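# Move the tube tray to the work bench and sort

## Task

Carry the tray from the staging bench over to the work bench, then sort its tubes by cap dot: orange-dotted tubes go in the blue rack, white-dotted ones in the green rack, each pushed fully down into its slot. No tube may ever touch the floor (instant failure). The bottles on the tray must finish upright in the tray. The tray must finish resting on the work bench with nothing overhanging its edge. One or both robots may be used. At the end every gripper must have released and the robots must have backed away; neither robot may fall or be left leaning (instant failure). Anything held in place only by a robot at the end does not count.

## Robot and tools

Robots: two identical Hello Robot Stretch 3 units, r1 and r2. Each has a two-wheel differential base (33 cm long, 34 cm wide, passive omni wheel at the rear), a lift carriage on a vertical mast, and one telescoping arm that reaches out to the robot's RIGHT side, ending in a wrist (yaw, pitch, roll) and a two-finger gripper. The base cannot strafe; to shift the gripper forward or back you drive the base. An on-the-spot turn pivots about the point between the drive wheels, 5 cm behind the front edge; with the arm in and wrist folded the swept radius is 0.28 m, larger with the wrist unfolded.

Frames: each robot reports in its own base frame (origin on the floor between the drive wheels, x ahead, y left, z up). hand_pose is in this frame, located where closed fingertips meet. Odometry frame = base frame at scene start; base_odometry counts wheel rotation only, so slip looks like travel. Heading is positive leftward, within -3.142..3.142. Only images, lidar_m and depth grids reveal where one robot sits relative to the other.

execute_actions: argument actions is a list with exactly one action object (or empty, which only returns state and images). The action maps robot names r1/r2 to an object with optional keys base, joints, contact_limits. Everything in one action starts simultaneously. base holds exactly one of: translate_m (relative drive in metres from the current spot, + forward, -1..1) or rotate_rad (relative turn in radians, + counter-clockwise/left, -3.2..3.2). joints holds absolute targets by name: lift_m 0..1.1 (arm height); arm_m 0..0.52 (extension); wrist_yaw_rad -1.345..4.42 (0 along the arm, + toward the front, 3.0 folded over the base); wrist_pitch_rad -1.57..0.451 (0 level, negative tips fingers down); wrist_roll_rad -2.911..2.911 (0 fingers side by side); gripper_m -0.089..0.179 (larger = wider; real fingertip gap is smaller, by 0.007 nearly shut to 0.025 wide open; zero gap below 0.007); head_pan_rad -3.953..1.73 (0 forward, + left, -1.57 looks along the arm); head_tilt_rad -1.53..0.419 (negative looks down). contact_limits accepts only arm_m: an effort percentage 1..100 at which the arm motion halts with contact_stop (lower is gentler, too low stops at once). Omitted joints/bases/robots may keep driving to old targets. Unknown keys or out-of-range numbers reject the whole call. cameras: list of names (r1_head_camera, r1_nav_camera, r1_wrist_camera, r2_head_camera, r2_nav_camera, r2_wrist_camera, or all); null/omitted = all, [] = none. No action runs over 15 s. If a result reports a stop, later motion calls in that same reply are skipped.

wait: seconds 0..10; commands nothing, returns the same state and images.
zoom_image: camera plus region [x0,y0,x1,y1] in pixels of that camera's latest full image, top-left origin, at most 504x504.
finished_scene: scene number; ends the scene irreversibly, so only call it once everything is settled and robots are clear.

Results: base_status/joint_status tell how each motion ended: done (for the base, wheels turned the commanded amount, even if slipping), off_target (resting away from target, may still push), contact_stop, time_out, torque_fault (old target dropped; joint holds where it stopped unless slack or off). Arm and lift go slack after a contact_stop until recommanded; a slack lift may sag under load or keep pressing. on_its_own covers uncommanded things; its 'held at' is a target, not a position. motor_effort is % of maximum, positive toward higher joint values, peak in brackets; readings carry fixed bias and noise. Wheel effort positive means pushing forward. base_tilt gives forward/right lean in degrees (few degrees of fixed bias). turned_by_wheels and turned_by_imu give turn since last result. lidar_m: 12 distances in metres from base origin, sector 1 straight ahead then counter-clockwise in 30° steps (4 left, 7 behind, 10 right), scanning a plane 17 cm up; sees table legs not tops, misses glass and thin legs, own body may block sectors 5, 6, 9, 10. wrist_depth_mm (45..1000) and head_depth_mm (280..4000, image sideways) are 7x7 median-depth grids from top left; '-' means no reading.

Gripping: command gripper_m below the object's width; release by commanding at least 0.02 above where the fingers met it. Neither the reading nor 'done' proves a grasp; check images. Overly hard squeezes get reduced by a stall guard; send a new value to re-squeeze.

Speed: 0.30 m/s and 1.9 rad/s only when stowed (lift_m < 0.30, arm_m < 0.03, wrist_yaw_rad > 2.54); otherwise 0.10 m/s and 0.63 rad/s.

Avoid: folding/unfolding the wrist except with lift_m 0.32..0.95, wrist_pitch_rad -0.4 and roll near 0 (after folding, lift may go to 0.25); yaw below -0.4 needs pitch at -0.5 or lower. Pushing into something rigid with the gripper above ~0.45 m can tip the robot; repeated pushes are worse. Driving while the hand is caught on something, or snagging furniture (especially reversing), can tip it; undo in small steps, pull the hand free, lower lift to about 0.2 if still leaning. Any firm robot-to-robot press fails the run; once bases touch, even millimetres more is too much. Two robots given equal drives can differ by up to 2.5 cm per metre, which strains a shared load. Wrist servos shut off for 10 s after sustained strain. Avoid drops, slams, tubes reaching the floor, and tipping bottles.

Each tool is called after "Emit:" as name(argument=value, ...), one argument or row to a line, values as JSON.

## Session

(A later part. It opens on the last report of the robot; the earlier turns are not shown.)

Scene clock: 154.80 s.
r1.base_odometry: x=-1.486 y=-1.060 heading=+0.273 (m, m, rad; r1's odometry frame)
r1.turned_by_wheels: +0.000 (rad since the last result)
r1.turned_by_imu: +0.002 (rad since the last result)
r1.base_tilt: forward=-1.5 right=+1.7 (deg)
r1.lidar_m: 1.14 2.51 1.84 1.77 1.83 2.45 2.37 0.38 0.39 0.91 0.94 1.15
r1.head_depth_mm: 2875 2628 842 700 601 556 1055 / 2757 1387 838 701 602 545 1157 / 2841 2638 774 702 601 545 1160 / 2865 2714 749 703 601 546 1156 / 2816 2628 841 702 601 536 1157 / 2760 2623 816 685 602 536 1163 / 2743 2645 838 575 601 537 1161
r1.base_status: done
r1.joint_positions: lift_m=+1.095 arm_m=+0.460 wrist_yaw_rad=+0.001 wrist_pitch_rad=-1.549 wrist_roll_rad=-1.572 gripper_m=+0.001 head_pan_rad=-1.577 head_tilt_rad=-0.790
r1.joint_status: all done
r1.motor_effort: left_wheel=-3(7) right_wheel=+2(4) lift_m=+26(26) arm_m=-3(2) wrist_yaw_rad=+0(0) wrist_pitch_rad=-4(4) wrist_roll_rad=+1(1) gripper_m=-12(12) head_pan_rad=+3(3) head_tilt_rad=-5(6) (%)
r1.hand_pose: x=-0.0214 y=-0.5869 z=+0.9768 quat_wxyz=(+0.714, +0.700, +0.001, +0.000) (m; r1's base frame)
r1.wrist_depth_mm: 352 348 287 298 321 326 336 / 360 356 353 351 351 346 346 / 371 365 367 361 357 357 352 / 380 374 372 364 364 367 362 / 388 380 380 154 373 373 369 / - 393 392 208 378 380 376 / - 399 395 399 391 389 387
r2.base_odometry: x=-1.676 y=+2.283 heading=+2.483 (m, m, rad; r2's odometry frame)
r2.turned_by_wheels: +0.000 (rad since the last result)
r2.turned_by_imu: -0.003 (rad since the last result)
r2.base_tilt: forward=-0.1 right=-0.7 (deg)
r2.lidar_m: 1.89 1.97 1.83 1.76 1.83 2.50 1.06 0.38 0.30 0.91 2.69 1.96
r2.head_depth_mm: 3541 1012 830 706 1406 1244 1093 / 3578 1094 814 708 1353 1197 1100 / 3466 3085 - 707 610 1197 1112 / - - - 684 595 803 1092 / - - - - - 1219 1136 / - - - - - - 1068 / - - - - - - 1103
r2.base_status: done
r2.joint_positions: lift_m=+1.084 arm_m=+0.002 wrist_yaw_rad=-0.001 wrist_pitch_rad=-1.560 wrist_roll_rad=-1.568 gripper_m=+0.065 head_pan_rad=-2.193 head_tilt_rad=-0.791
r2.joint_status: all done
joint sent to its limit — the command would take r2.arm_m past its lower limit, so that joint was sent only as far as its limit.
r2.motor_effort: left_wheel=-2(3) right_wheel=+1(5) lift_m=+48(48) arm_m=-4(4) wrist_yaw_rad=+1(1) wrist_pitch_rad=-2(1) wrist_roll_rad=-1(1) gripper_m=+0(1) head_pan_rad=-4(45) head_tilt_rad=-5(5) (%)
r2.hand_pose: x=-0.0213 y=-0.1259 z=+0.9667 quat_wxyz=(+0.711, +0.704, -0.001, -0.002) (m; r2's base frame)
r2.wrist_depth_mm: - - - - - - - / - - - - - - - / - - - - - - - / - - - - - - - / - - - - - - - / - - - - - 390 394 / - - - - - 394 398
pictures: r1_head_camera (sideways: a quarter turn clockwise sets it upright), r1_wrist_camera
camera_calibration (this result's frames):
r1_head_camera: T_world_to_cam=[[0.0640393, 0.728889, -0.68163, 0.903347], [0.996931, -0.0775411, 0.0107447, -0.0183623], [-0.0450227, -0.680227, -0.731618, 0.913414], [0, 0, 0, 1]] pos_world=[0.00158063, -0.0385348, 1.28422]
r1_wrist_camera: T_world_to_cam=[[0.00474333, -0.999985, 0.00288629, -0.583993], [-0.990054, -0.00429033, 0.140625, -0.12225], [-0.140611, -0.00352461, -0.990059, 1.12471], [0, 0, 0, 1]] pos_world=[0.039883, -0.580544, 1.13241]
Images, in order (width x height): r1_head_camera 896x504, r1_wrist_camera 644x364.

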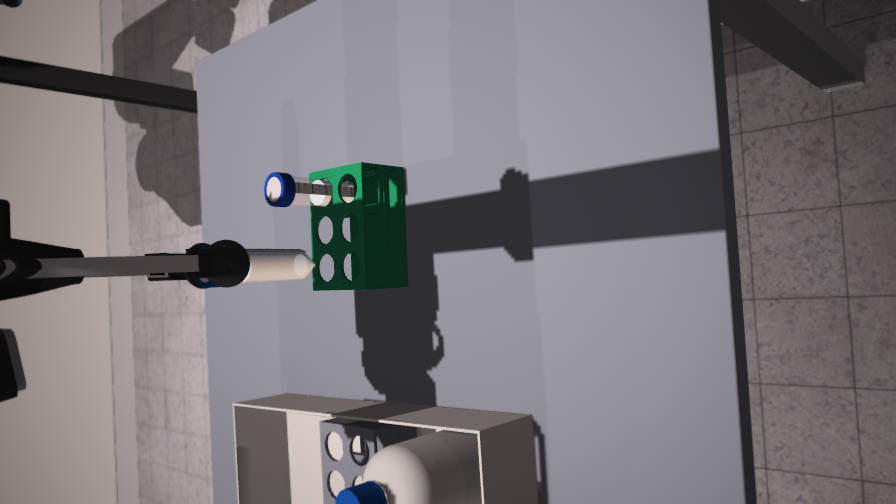

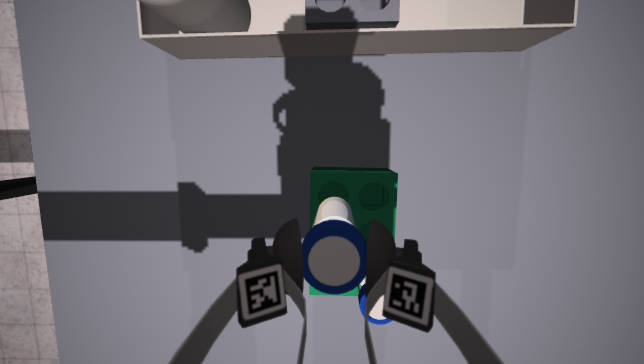

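Emit:
execute_actions(
  actions=[
    {"r1":{"base":{"translate_m":0.002},"joints":{"lift_m":1.05}}},
  ],
  cameras=["r1_wrist_camera"],
)

Emit:
execute_actions(
  actions=[
    {"r1":{"joints":{"lift_m":0.995}}},
  ],
  cameras=["r1_wrist_camera"],
)

Emit:
execute_actions(
  actions=[
    {"r1":{"joints":{"gripper_m":0.065}}},
  ],
  cameras=[],
)

Emit:
execute_actions(
  actions=[
    {"r1":{"joints":{"lift_m":1.05}}},
  ],
  cameras=["r1_head_camera"],
)

Emit:
execute_actions(
  actions=[
    {"r1":{"base":{"translate_m":-0.4},"joints":{"arm_m":0.01,"head_pan_rad":-0.7,"head_tilt_rad":-0.5}},"r2":{"base":{"translate_m":0.3}}},
  ],
  cameras=["r1_head_camera","r1_nav_camera"],
)

Scene clock: 156.93 s.
r1.base_odometry: x=-1.484 y=-1.060 heading=+0.272 (m, m, rad; r1's odometry frame)
r1.turned_by_wheels: +0.000 (rad since the last result)
r1.turned_by_imu: +0.000 (rad since the last result)
r1.base_tilt: forward=-1.5 right=+1.7 (deg)
r1.lidar_m: 1.13 2.51 1.84 1.77 1.83 2.44 2.36 0.38 0.39 0.91 0.94 1.14
r1.head_depth_mm: 2848 2636 840 700 601 555 1057 / 2745 1391 843 700 601 546 1164 / 2852 2626 767 700 602 547 1159 / - 2618 751 702 602 546 1159 / 2897 2653 842 703 602 536 1162 / 2733 2622 818 685 602 537 1160 / 2757 2611 841 574 602 537 1164
r1.base_status: done
r1.joint_positions: lift_m=+1.050 arm_m=+0.460 wrist_yaw_rad=+0.001 wrist_pitch_rad=-1.549 wrist_roll_rad=-1.572 gripper_m=+0.001 head_pan_rad=-1.577 head_tilt_rad=-0.790
r1.joint_status: all done
r1.motor_effort: left_wheel=-3(5) right_wheel=+2(6) lift_m=+20(24) arm_m=-3(3) wrist_yaw_rad=+0(0) wrist_pitch_rad=-4(4) wrist_roll_rad=+1(1) gripper_m=-12(12) head_pan_rad=+3(3) head_tilt_rad=-6(6) (%)
r1.hand_pose: x=-0.0214 y=-0.5869 z=+0.9322 quat_wxyz=(+0.714, +0.700, +0.001, +0.000) (m; r1's base frame)
r1.wrist_depth_mm: 309 271 272 252 281 285 296 / 318 312 315 310 307 305 302 / 323 323 321 315 315 313 312 / 331 325 325 321 318 319 318 / 339 338 335 154 327 327 324 / 347 342 339 210 333 334 332 / 355 353 353 347 216 341 341
r2.base_odometry: x=-1.676 y=+2.283 heading=+2.483 (m, m, rad; r2's odometry frame)
r2.turned_by_wheels: +0.000 (rad since the last result)
r2.turned_by_imu: -0.001 (rad since the last result)
r2.base_tilt: forward=-0.1 right=-0.7 (deg)
r2.lidar_m: 1.89 1.97 1.83 1.76 1.83 2.50 1.05 0.38 0.30 0.91 2.71 1.97
r2.head_depth_mm: 3556 1013 834 704 1405 1241 1088 / 3588 1097 816 704 1353 1204 1091 / 3408 3041 - 708 607 1198 1114 / - - - 683 595 800 1099 / - - - - - 1230 1135 / - - - - - - 1068 / - - - - - - 1103
r2.base_status: not commanded
r2.joint_positions: lift_m=+1.084 arm_m=+0.002 wrist_yaw_rad=-0.001 wrist_pitch_rad=-1.560 wrist_roll_rad=-1.568 gripper_m=+0.065 head_pan_rad=-2.193 head_tilt_rad=-0.791
r2.joint_status: not commanded
r2.motor_effort: left_wheel=-2(2) right_wheel=+1(2) lift_m=+48(48) arm_m=-4(5) wrist_yaw_rad=+1(2) wrist_pitch_rad=-2(2) wrist_roll_rad=-1(1) gripper_m=+0(1) head_pan_rad=-4(4) head_tilt_rad=-5(5) (%)
r2.hand_pose: x=-0.0213 y=-0.1259 z=+0.9667 quat_wxyz=(+0.711, +0.704, -0.001, -0.002) (m; r2's base frame)
r2.wrist_depth_mm: - - - - - - - / - - - - - - - / - - - - - - - / - - - - - - - / - - - - - - - / - - - - - 388 391 / - - - - - 397 398
pictures: r1_wrist_camera
camera_calibration (this result's frames):
r1_wrist_camera: T_world_to_cam=[[0.00474368, -0.999985, 0.00288641, -0.583864], [-0.990054, -0.00429066, 0.140625, -0.115973], [-0.140611, -0.00352478, -0.990059, 1.08052], [0, 0, 0, 1]] pos_world=[0.039883, -0.580544, 1.08778]
Images, in order (width x height): r1_wrist_camera 644x364.

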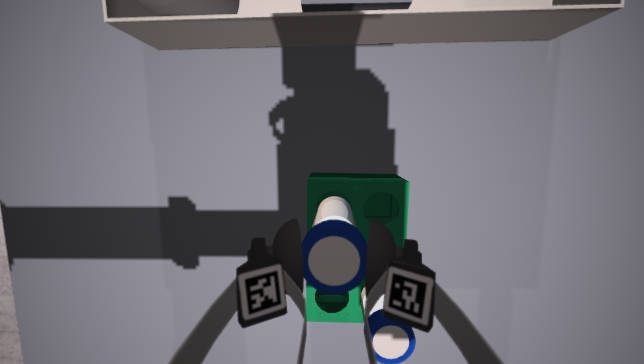

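Scene clock: 158.27 s.
r1.base_odometry: x=-1.484 y=-1.060 heading=+0.272 (m, m, rad; r1's odometry frame)
r1.turned_by_wheels: +0.000 (rad since the last result)
r1.turned_by_imu: +0.000 (rad since the last result)
r1.base_tilt: forward=-1.4 right=+1.7 (deg)
r1.lidar_m: 1.13 2.51 1.84 1.77 1.84 2.46 2.36 0.38 0.39 0.91 0.94 1.14
r1.head_depth_mm: - 2628 841 700 601 555 1052 / 2800 1387 841 699 599 547 1159 / 2912 2633 767 701 601 545 1156 / - 1016 748 703 601 546 1159 / 2721 1017 841 702 603 536 1162 / 2764 2626 818 687 600 537 1160 / 2753 2657 838 573 602 536 1157
r1.base_status: not commanded
r1.joint_positions: lift_m=+0.995 arm_m=+0.460 wrist_yaw_rad=+0.001 wrist_pitch_rad=-1.549 wrist_roll_rad=-1.572 gripper_m=+0.001 head_pan_rad=-1.577 head_tilt_rad=-0.790
r1.joint_status: all done
r1.motor_effort: left_wheel=-3(3) right_wheel=+2(2) lift_m=+20(21) arm_m=-3(3) wrist_yaw_rad=+0(0) wrist_pitch_rad=-4(4) wrist_roll_rad=+1(1) gripper_m=-12(11) head_pan_rad=+2(3) head_tilt_rad=-7(7) (%)
r1.hand_pose: x=-0.0214 y=-0.5869 z=+0.8772 quat_wxyz=(+0.714, +0.700, +0.001, +0.000) (m; r1's base frame)
r1.wrist_depth_mm: 257 246 250 252 250 249 246 / 261 260 259 257 255 254 253 / 268 266 266 262 261 258 257 / 274 270 271 266 265 264 263 / 281 277 276 154 268 272 269 / 287 286 284 185 276 277 275 / 294 289 290 241 222 284 283
r2.base_odometry: x=-1.676 y=+2.283 heading=+2.483 (m, m, rad; r2's odometry frame)
r2.turned_by_wheels: +0.000 (rad since the last result)
r2.turned_by_imu: +0.000 (rad since the last result)
r2.base_tilt: forward=-0.1 right=-0.7 (deg)
r2.lidar_m: 1.89 1.97 1.83 1.76 1.83 2.50 1.06 0.38 0.30 0.91 2.69 1.96
r2.head_depth_mm: 3556 1012 833 705 1413 1236 1091 / 3567 1098 819 705 1350 1198 1091 / 3483 3070 - 707 608 1204 1118 / - - - 682 595 804 1097 / - - - - - 1227 1142 / - - - - - - 1064 / - - - - - - 1098
r2.base_status: not commanded
r2.joint_positions: lift_m=+1.084 arm_m=+0.002 wrist_yaw_rad=-0.001 wrist_pitch_rad=-1.560 wrist_roll_rad=-1.568 gripper_m=+0.065 head_pan_rad=-2.193 head_tilt_rad=-0.791
r2.joint_status: not commanded
r2.motor_effort: left_wheel=-2(2) right_wheel=+1(1) lift_m=+48(48) arm_m=-4(4) wrist_yaw_rad=+1(1) wrist_pitch_rad=-1(2) wrist_roll_rad=-1(0) gripper_m=+1(0) head_pan_rad=-4(3) head_tilt_rad=-5(5) (%)
r2.hand_pose: x=-0.0213 y=-0.1259 z=+0.9667 quat_wxyz=(+0.711, +0.704, -0.001, -0.002) (m; r2's base frame)
r2.wrist_depth_mm: - - - - - - - / - - - - - - - / - - - - - - - / - - - - - - - / - - - - - - - / - - - - - 392 395 / - - - - - 397 399
pictures: r1_wrist_camera
camera_calibration (this result's frames):
r1_wrist_camera: T_world_to_cam=[[0.00474349, -0.999985, 0.00288641, -0.583705], [-0.990054, -0.00429047, 0.140625, -0.108239], [-0.140611, -0.00352476, -0.990059, 1.02607], [0, 0, 0, 1]] pos_world=[0.039883, -0.580543, 1.03278]
Images, in order (width x height): r1_wrist_camera 644x364.

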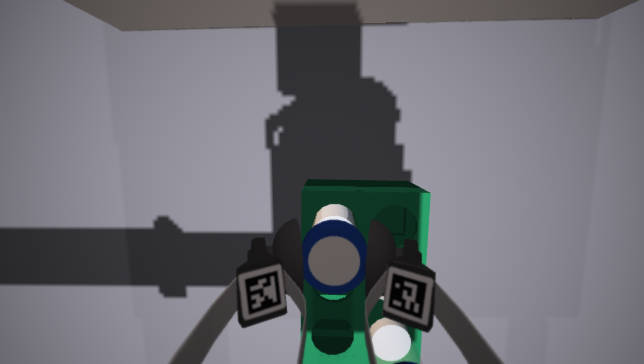

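Scene clock: 159.40 s.
r1.base_odometry: x=-1.484 y=-1.060 heading=+0.272 (m, m, rad; r1's odometry frame)
r1.turned_by_wheels: +0.000 (rad since the last result)
r1.turned_by_imu: +0.000 (rad since the last result)
r1.base_tilt: forward=-1.5 right=+1.6 (deg)
r1.lidar_m: 1.13 2.51 1.84 1.77 1.84 2.45 2.36 0.38 0.39 0.90 0.94 1.14
r1.head_depth_mm: - 2630 840 699 600 555 1056 / 2787 1386 841 701 601 546 1158 / 2883 2643 767 700 601 546 1157 / - 1014 749 701 601 546 1160 / 2732 1014 842 701 602 537 1162 / 2732 2616 819 686 602 536 1162 / 2752 2659 839 573 601 536 1159
r1.base_status: not commanded
r1.joint_positions: lift_m=+0.995 arm_m=+0.460 wrist_yaw_rad=+0.001 wrist_pitch_rad=-1.549 wrist_roll_rad=-1.572 gripper_m=+0.065 head_pan_rad=-1.577 head_tilt_rad=-0.790
r1.joint_status: all done
r1.motor_effort: left_wheel=-3(3) right_wheel=+2(3) lift_m=+20(20) arm_m=-3(3) wrist_yaw_rad=+0(0) wrist_pitch_rad=-4(5) wrist_roll_rad=+1(1) gripper_m=+1(81) head_pan_rad=+4(3) head_tilt_rad=-7(7) (%)
r1.hand_pose: x=-0.0214 y=-0.5869 z=+0.8772 quat_wxyz=(+0.714, +0.700, +0.001, +0.000) (m; r1's base frame)
r1.wrist_depth_mm: 257 246 247 251 250 248 246 / 262 261 259 258 255 254 251 / 268 266 265 262 260 261 258 / 273 272 271 265 263 264 263 / 280 278 276 191 245 270 268 / 288 284 - 219 249 277 273 / 295 291 291 241 221 284 282
r2.base_odometry: x=-1.676 y=+2.283 heading=+2.483 (m, m, rad; r2's odometry frame)
r2.turned_by_wheels: +0.000 (rad since the last result)
r2.turned_by_imu: +0.000 (rad since the last result)
r2.base_tilt: forward=+0.2 right=-0.8 (deg)
r2.lidar_m: 1.89 1.96 1.83 1.76 1.83 2.51 1.06 0.38 0.30 0.91 2.70 1.97
r2.head_depth_mm: 3571 1011 834 703 1405 1235 1093 / 3649 1098 818 707 1351 1200 1091 / 3367 3107 - 706 607 1201 1116 / - - - 683 595 804 1092 / - - - - - 1230 1141 / - - - - - - 1064 / - - - - - - 1105
r2.base_status: not commanded
r2.joint_positions: lift_m=+1.084 arm_m=+0.002 wrist_yaw_rad=-0.001 wrist_pitch_rad=-1.560 wrist_roll_rad=-1.568 gripper_m=+0.065 head_pan_rad=-2.193 head_tilt_rad=-0.791
r2.joint_status: not commanded
r2.motor_effort: left_wheel=-2(2) right_wheel=+1(1) lift_m=+48(48) arm_m=-4(4) wrist_yaw_rad=+1(1) wrist_pitch_rad=-2(2) wrist_roll_rad=-1(1) gripper_m=+0(0) head_pan_rad=-3(4) head_tilt_rad=-5(5) (%)
r2.hand_pose: x=-0.0213 y=-0.1259 z=+0.9667 quat_wxyz=(+0.711, +0.704, -0.001, -0.002) (m; r2's base frame)
r2.wrist_depth_mm: - - - - - - - / - - - - - - - / - - - - - - - / - - - - - - - / - - - - - - - / - - - - - 391 394 / - - - - - 396 399
pictures: none
No camera images: the call's "cameras" was empty. Leave "cameras" out to get every camera's image.

Scene clock: 160.73 s.
r1.base_odometry: x=-1.484 y=-1.060 heading=+0.272 (m, m, rad; r1's odometry frame)
r1.turned_by_wheels: +0.000 (rad since the last result)
r1.turned_by_imu: +0.000 (rad since the last result)
r1.base_tilt: forward=-1.4 right=+1.7 (deg)
r1.lidar_m: 1.13 2.51 1.84 1.77 1.84 2.45 2.36 0.38 0.40 0.91 0.94 1.14
r1.head_depth_mm: 2872 2637 839 701 601 555 1055 / 2725 1389 839 701 600 545 1160 / 2814 2633 767 702 603 545 1152 / - 2626 735 700 603 546 1160 / 2885 2628 844 701 602 537 1162 / 2749 2638 817 687 603 537 1159 / 2721 2646 839 573 603 536 1160
r1.base_status: not commanded
r1.joint_positions: lift_m=+1.050 arm_m=+0.460 wrist_yaw_rad=+0.001 wrist_pitch_rad=-1.549 wrist_roll_rad=-1.572 gripper_m=+0.065 head_pan_rad=-1.577 head_tilt_rad=-0.790
r1.joint_status: all done
r1.motor_effort: left_wheel=-3(3) right_wheel=+2(2) lift_m=+26(27) arm_m=-3(3) wrist_yaw_rad=+0(0) wrist_pitch_rad=-4(4) wrist_roll_rad=+1(0) gripper_m=+0(0) head_pan_rad=+4(3) head_tilt_rad=-6(6) (%)
r1.hand_pose: x=-0.0214 y=-0.5869 z=+0.9318 quat_wxyz=(+0.714, +0.700, +0.001, +0.000) (m; r1's base frame)
r1.wrist_depth_mm: 308 271 272 254 280 283 295 / 319 314 311 308 308 306 304 / 324 322 319 316 313 315 308 / 329 329 324 321 318 320 315 / 337 333 333 269 325 326 325 / 344 345 - 302 272 335 331 / 360 351 348 348 219 341 339
r2.base_odometry: x=-1.676 y=+2.283 heading=+2.483 (m, m, rad; r2's odometry frame)
r2.turned_by_wheels: +0.000 (rad since the last result)
r2.turned_by_imu: +0.000 (rad since the last result)
r2.base_tilt: forward=+0.0 right=-0.7 (deg)
r2.lidar_m: 1.89 1.96 1.82 1.76 1.83 2.51 1.06 0.38 0.30 0.91 2.69 1.97
r2.head_depth_mm: 3562 1013 832 707 1403 1245 1086 / 3578 1093 816 705 1350 1206 1096 / 3481 3114 - 707 608 1199 1120 / - - - 683 596 801 1094 / - - - - - 1228 1142 / - - - - - - 1062 / - - - - - - 1107
r2.base_status: not commanded
r2.joint_positions: lift_m=+1.084 arm_m=+0.002 wrist_yaw_rad=-0.001 wrist_pitch_rad=-1.560 wrist_roll_rad=-1.568 gripper_m=+0.065 head_pan_rad=-2.193 head_tilt_rad=-0.791
r2.joint_status: not commanded
r2.motor_effort: left_wheel=-2(2) right_wheel=+2(2) lift_m=+48(48) arm_m=-4(4) wrist_yaw_rad=+1(1) wrist_pitch_rad=-2(2) wrist_roll_rad=-1(1) gripper_m=+0(0) head_pan_rad=-4(4) head_tilt_rad=-5(5) (%)
r2.hand_pose: x=-0.0213 y=-0.1259 z=+0.9667 quat_wxyz=(+0.711, +0.704, -0.001, -0.002) (m; r2's base frame)
r2.wrist_depth_mm: - - - - - - - / - - - - - - - / - - - - - - - / - - - - - - - / - - - - - - - / - - - - - 390 393 / - - - - - 397 402
pictures: r1_head_camera (sideways: a quarter turn clockwise sets it upright)
camera_calibration (this result's frames):
r1_head_camera: T_world_to_cam=[[0.0640393, 0.728889, -0.68163, 0.903347], [0.996931, -0.0775411, 0.0107447, -0.0183623], [-0.0450227, -0.680227, -0.731618, 0.913414], [0, 0, 0, 1]] pos_world=[0.00158063, -0.0385348, 1.28422]
Images, in order (width x height): r1_head_camera 896x504.

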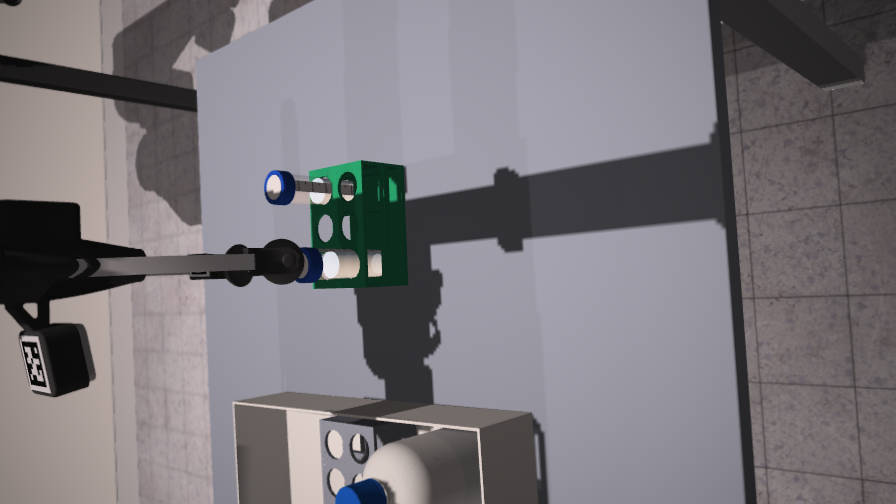

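Scene clock: 165.80 s.
r1.base_odometry: x=-1.870 y=-1.168 heading=+0.272 (m, m, rad; r1's odometry frame)
r1.turned_by_wheels: +0.000 (rad since the last result)
r1.turned_by_imu: +0.001 (rad since the last result)
r1.base_tilt: forward=-1.5 right=+1.6 (deg)
r1.lidar_m: 1.52 2.51 1.84 1.77 1.84 2.03 1.96 2.04 1.23 0.31 0.27 1.28
r1.head_depth_mm: 2971 3175 3305 1000 747 628 541 / 3225 3510 3520 978 775 630 531 / 3511 3845 3608 930 777 633 532 / 3804 - 1177 884 781 634 572 / - - 1453 812 784 653 1285 / - - 1459 954 787 1448 1315 / - - 1393 987 815 1558 1314
r1.base_status: done
r1.joint_positions: lift_m=+1.050 arm_m=+0.010 wrist_yaw_rad=+0.001 wrist_pitch_rad=-1.549 wrist_roll_rad=-1.572 gripper_m=+0.065 head_pan_rad=-0.707 head_tilt_rad=-0.507
r1.joint_status: all done
r1.motor_effort: left_wheel=-2(8) right_wheel=+3(3) lift_m=+26(26) arm_m=-4(3) wrist_yaw_rad=-1(1) wrist_pitch_rad=-4(4) wrist_roll_rad=+1(1) gripper_m=+1(1) head_pan_rad=+3(38) head_tilt_rad=+4(33) (%)
r1.hand_pose: x=-0.0214 y=-0.1369 z=+0.9318 quat_wxyz=(+0.714, +0.700, +0.001, +0.000) (m; r1's base frame)
r1.wrist_depth_mm: - - - - - 301 299 / - - - - 543 304 303 / - - - - - - - / - - - - - - - / - - - - - - - / - - - - - - - / - - - - - - -
r2.base_odometry: x=-1.913 y=+2.467 heading=+2.483 (m, m, rad; r2's odometry frame)
r2.turned_by_wheels: +0.000 (rad since the last result)
r2.turned_by_imu: -0.002 (rad since the last result)
r2.base_tilt: forward=+0.0 right=-0.8 (deg)
r2.lidar_m: 1.60 1.66 1.83 1.76 1.83 2.50 1.06 0.51 1.00 1.36 2.27 1.66
r2.head_depth_mm: 2484 1039 873 702 1377 1232 1092 / 3569 1056 859 729 912 1200 1097 / 3436 3199 - 1590 1456 1243 1116 / - - - 1672 1459 1244 1121 / - - - - - 1237 1133 / - - - - - - 1065 / - - - - - - 1098
r2.base_status: done
r2.joint_positions: lift_m=+1.084 arm_m=+0.002 wrist_yaw_rad=-0.001 wrist_pitch_rad=-1.560 wrist_roll_rad=-1.568 gripper_m=+0.065 head_pan_rad=-2.193 head_tilt_rad=-0.791
r2.joint_status: not commanded
r2.motor_effort: left_wheel=-2(2) right_wheel=+1(4) lift_m=+48(48) arm_m=-4(4) wrist_yaw_rad=+1(1) wrist_pitch_rad=-2(2) wrist_roll_rad=-1(1) gripper_m=+0(0) head_pan_rad=-3(5) head_tilt_rad=-5(5) (%)
r2.hand_pose: x=-0.0213 y=-0.1259 z=+0.9667 quat_wxyz=(+0.711, +0.704, -0.001, -0.002) (m; r2's base frame)
r2.wrist_depth_mm: - - - - - - - / - - - - - - - / - - - - - - - / - - - - - - - / - - - - - - - / - - - - - - - / - - - - - - -
pictures: r1_head_camera (sideways: a quarter turn clockwise sets it upright), r1_nav_camera (sideways: a quarter turn counterclockwise sets it upright)
camera_calibration (this result's frames):
r1_head_camera: T_world_to_cam=[[-0.348644, 0.376271, -0.85841, 1.1363], [0.697738, 0.71571, 0.030334, -0.042048], [0.625787, -0.58837, -0.512066, 0.623721], [0, 0, 0, 1]] pos_world=[0.0351849, -0.0304829, 1.29607]
r1_nav_camera: T_world_to_cam=[[0.422878, -0.311843, 0.85084, -1.07014], [-0.600372, -0.799704, 0.00529081, 0.0473446], [0.67877, -0.513058, -0.525399, 0.635094], [0, 0, 0, 1]] pos_world=[0.0498813, 0.0299846, 1.24395]
Images, in order (width x height): r1_head_camera 896x504, r1_nav_camera 672x504.

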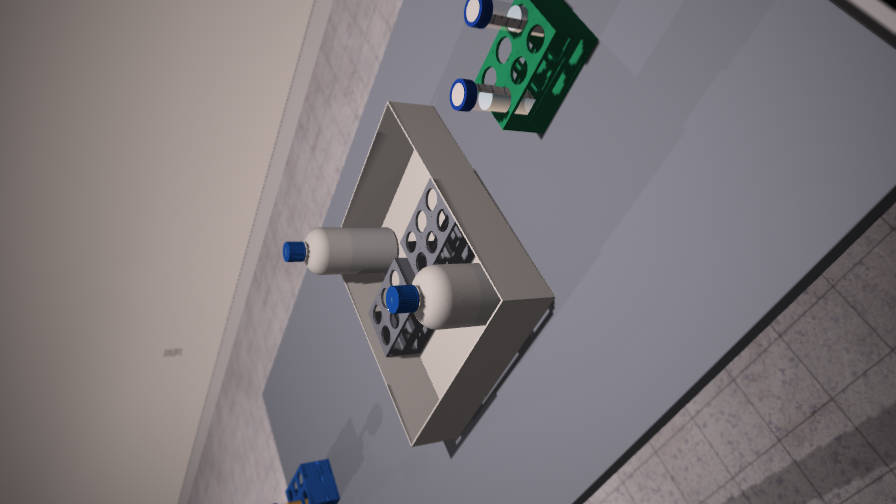

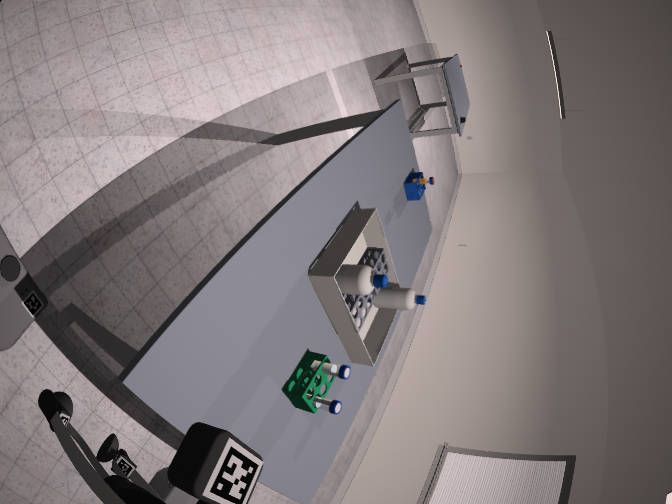

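Emit:
finished_scene(
  scene=1,
)

The scene is finished: the task was done.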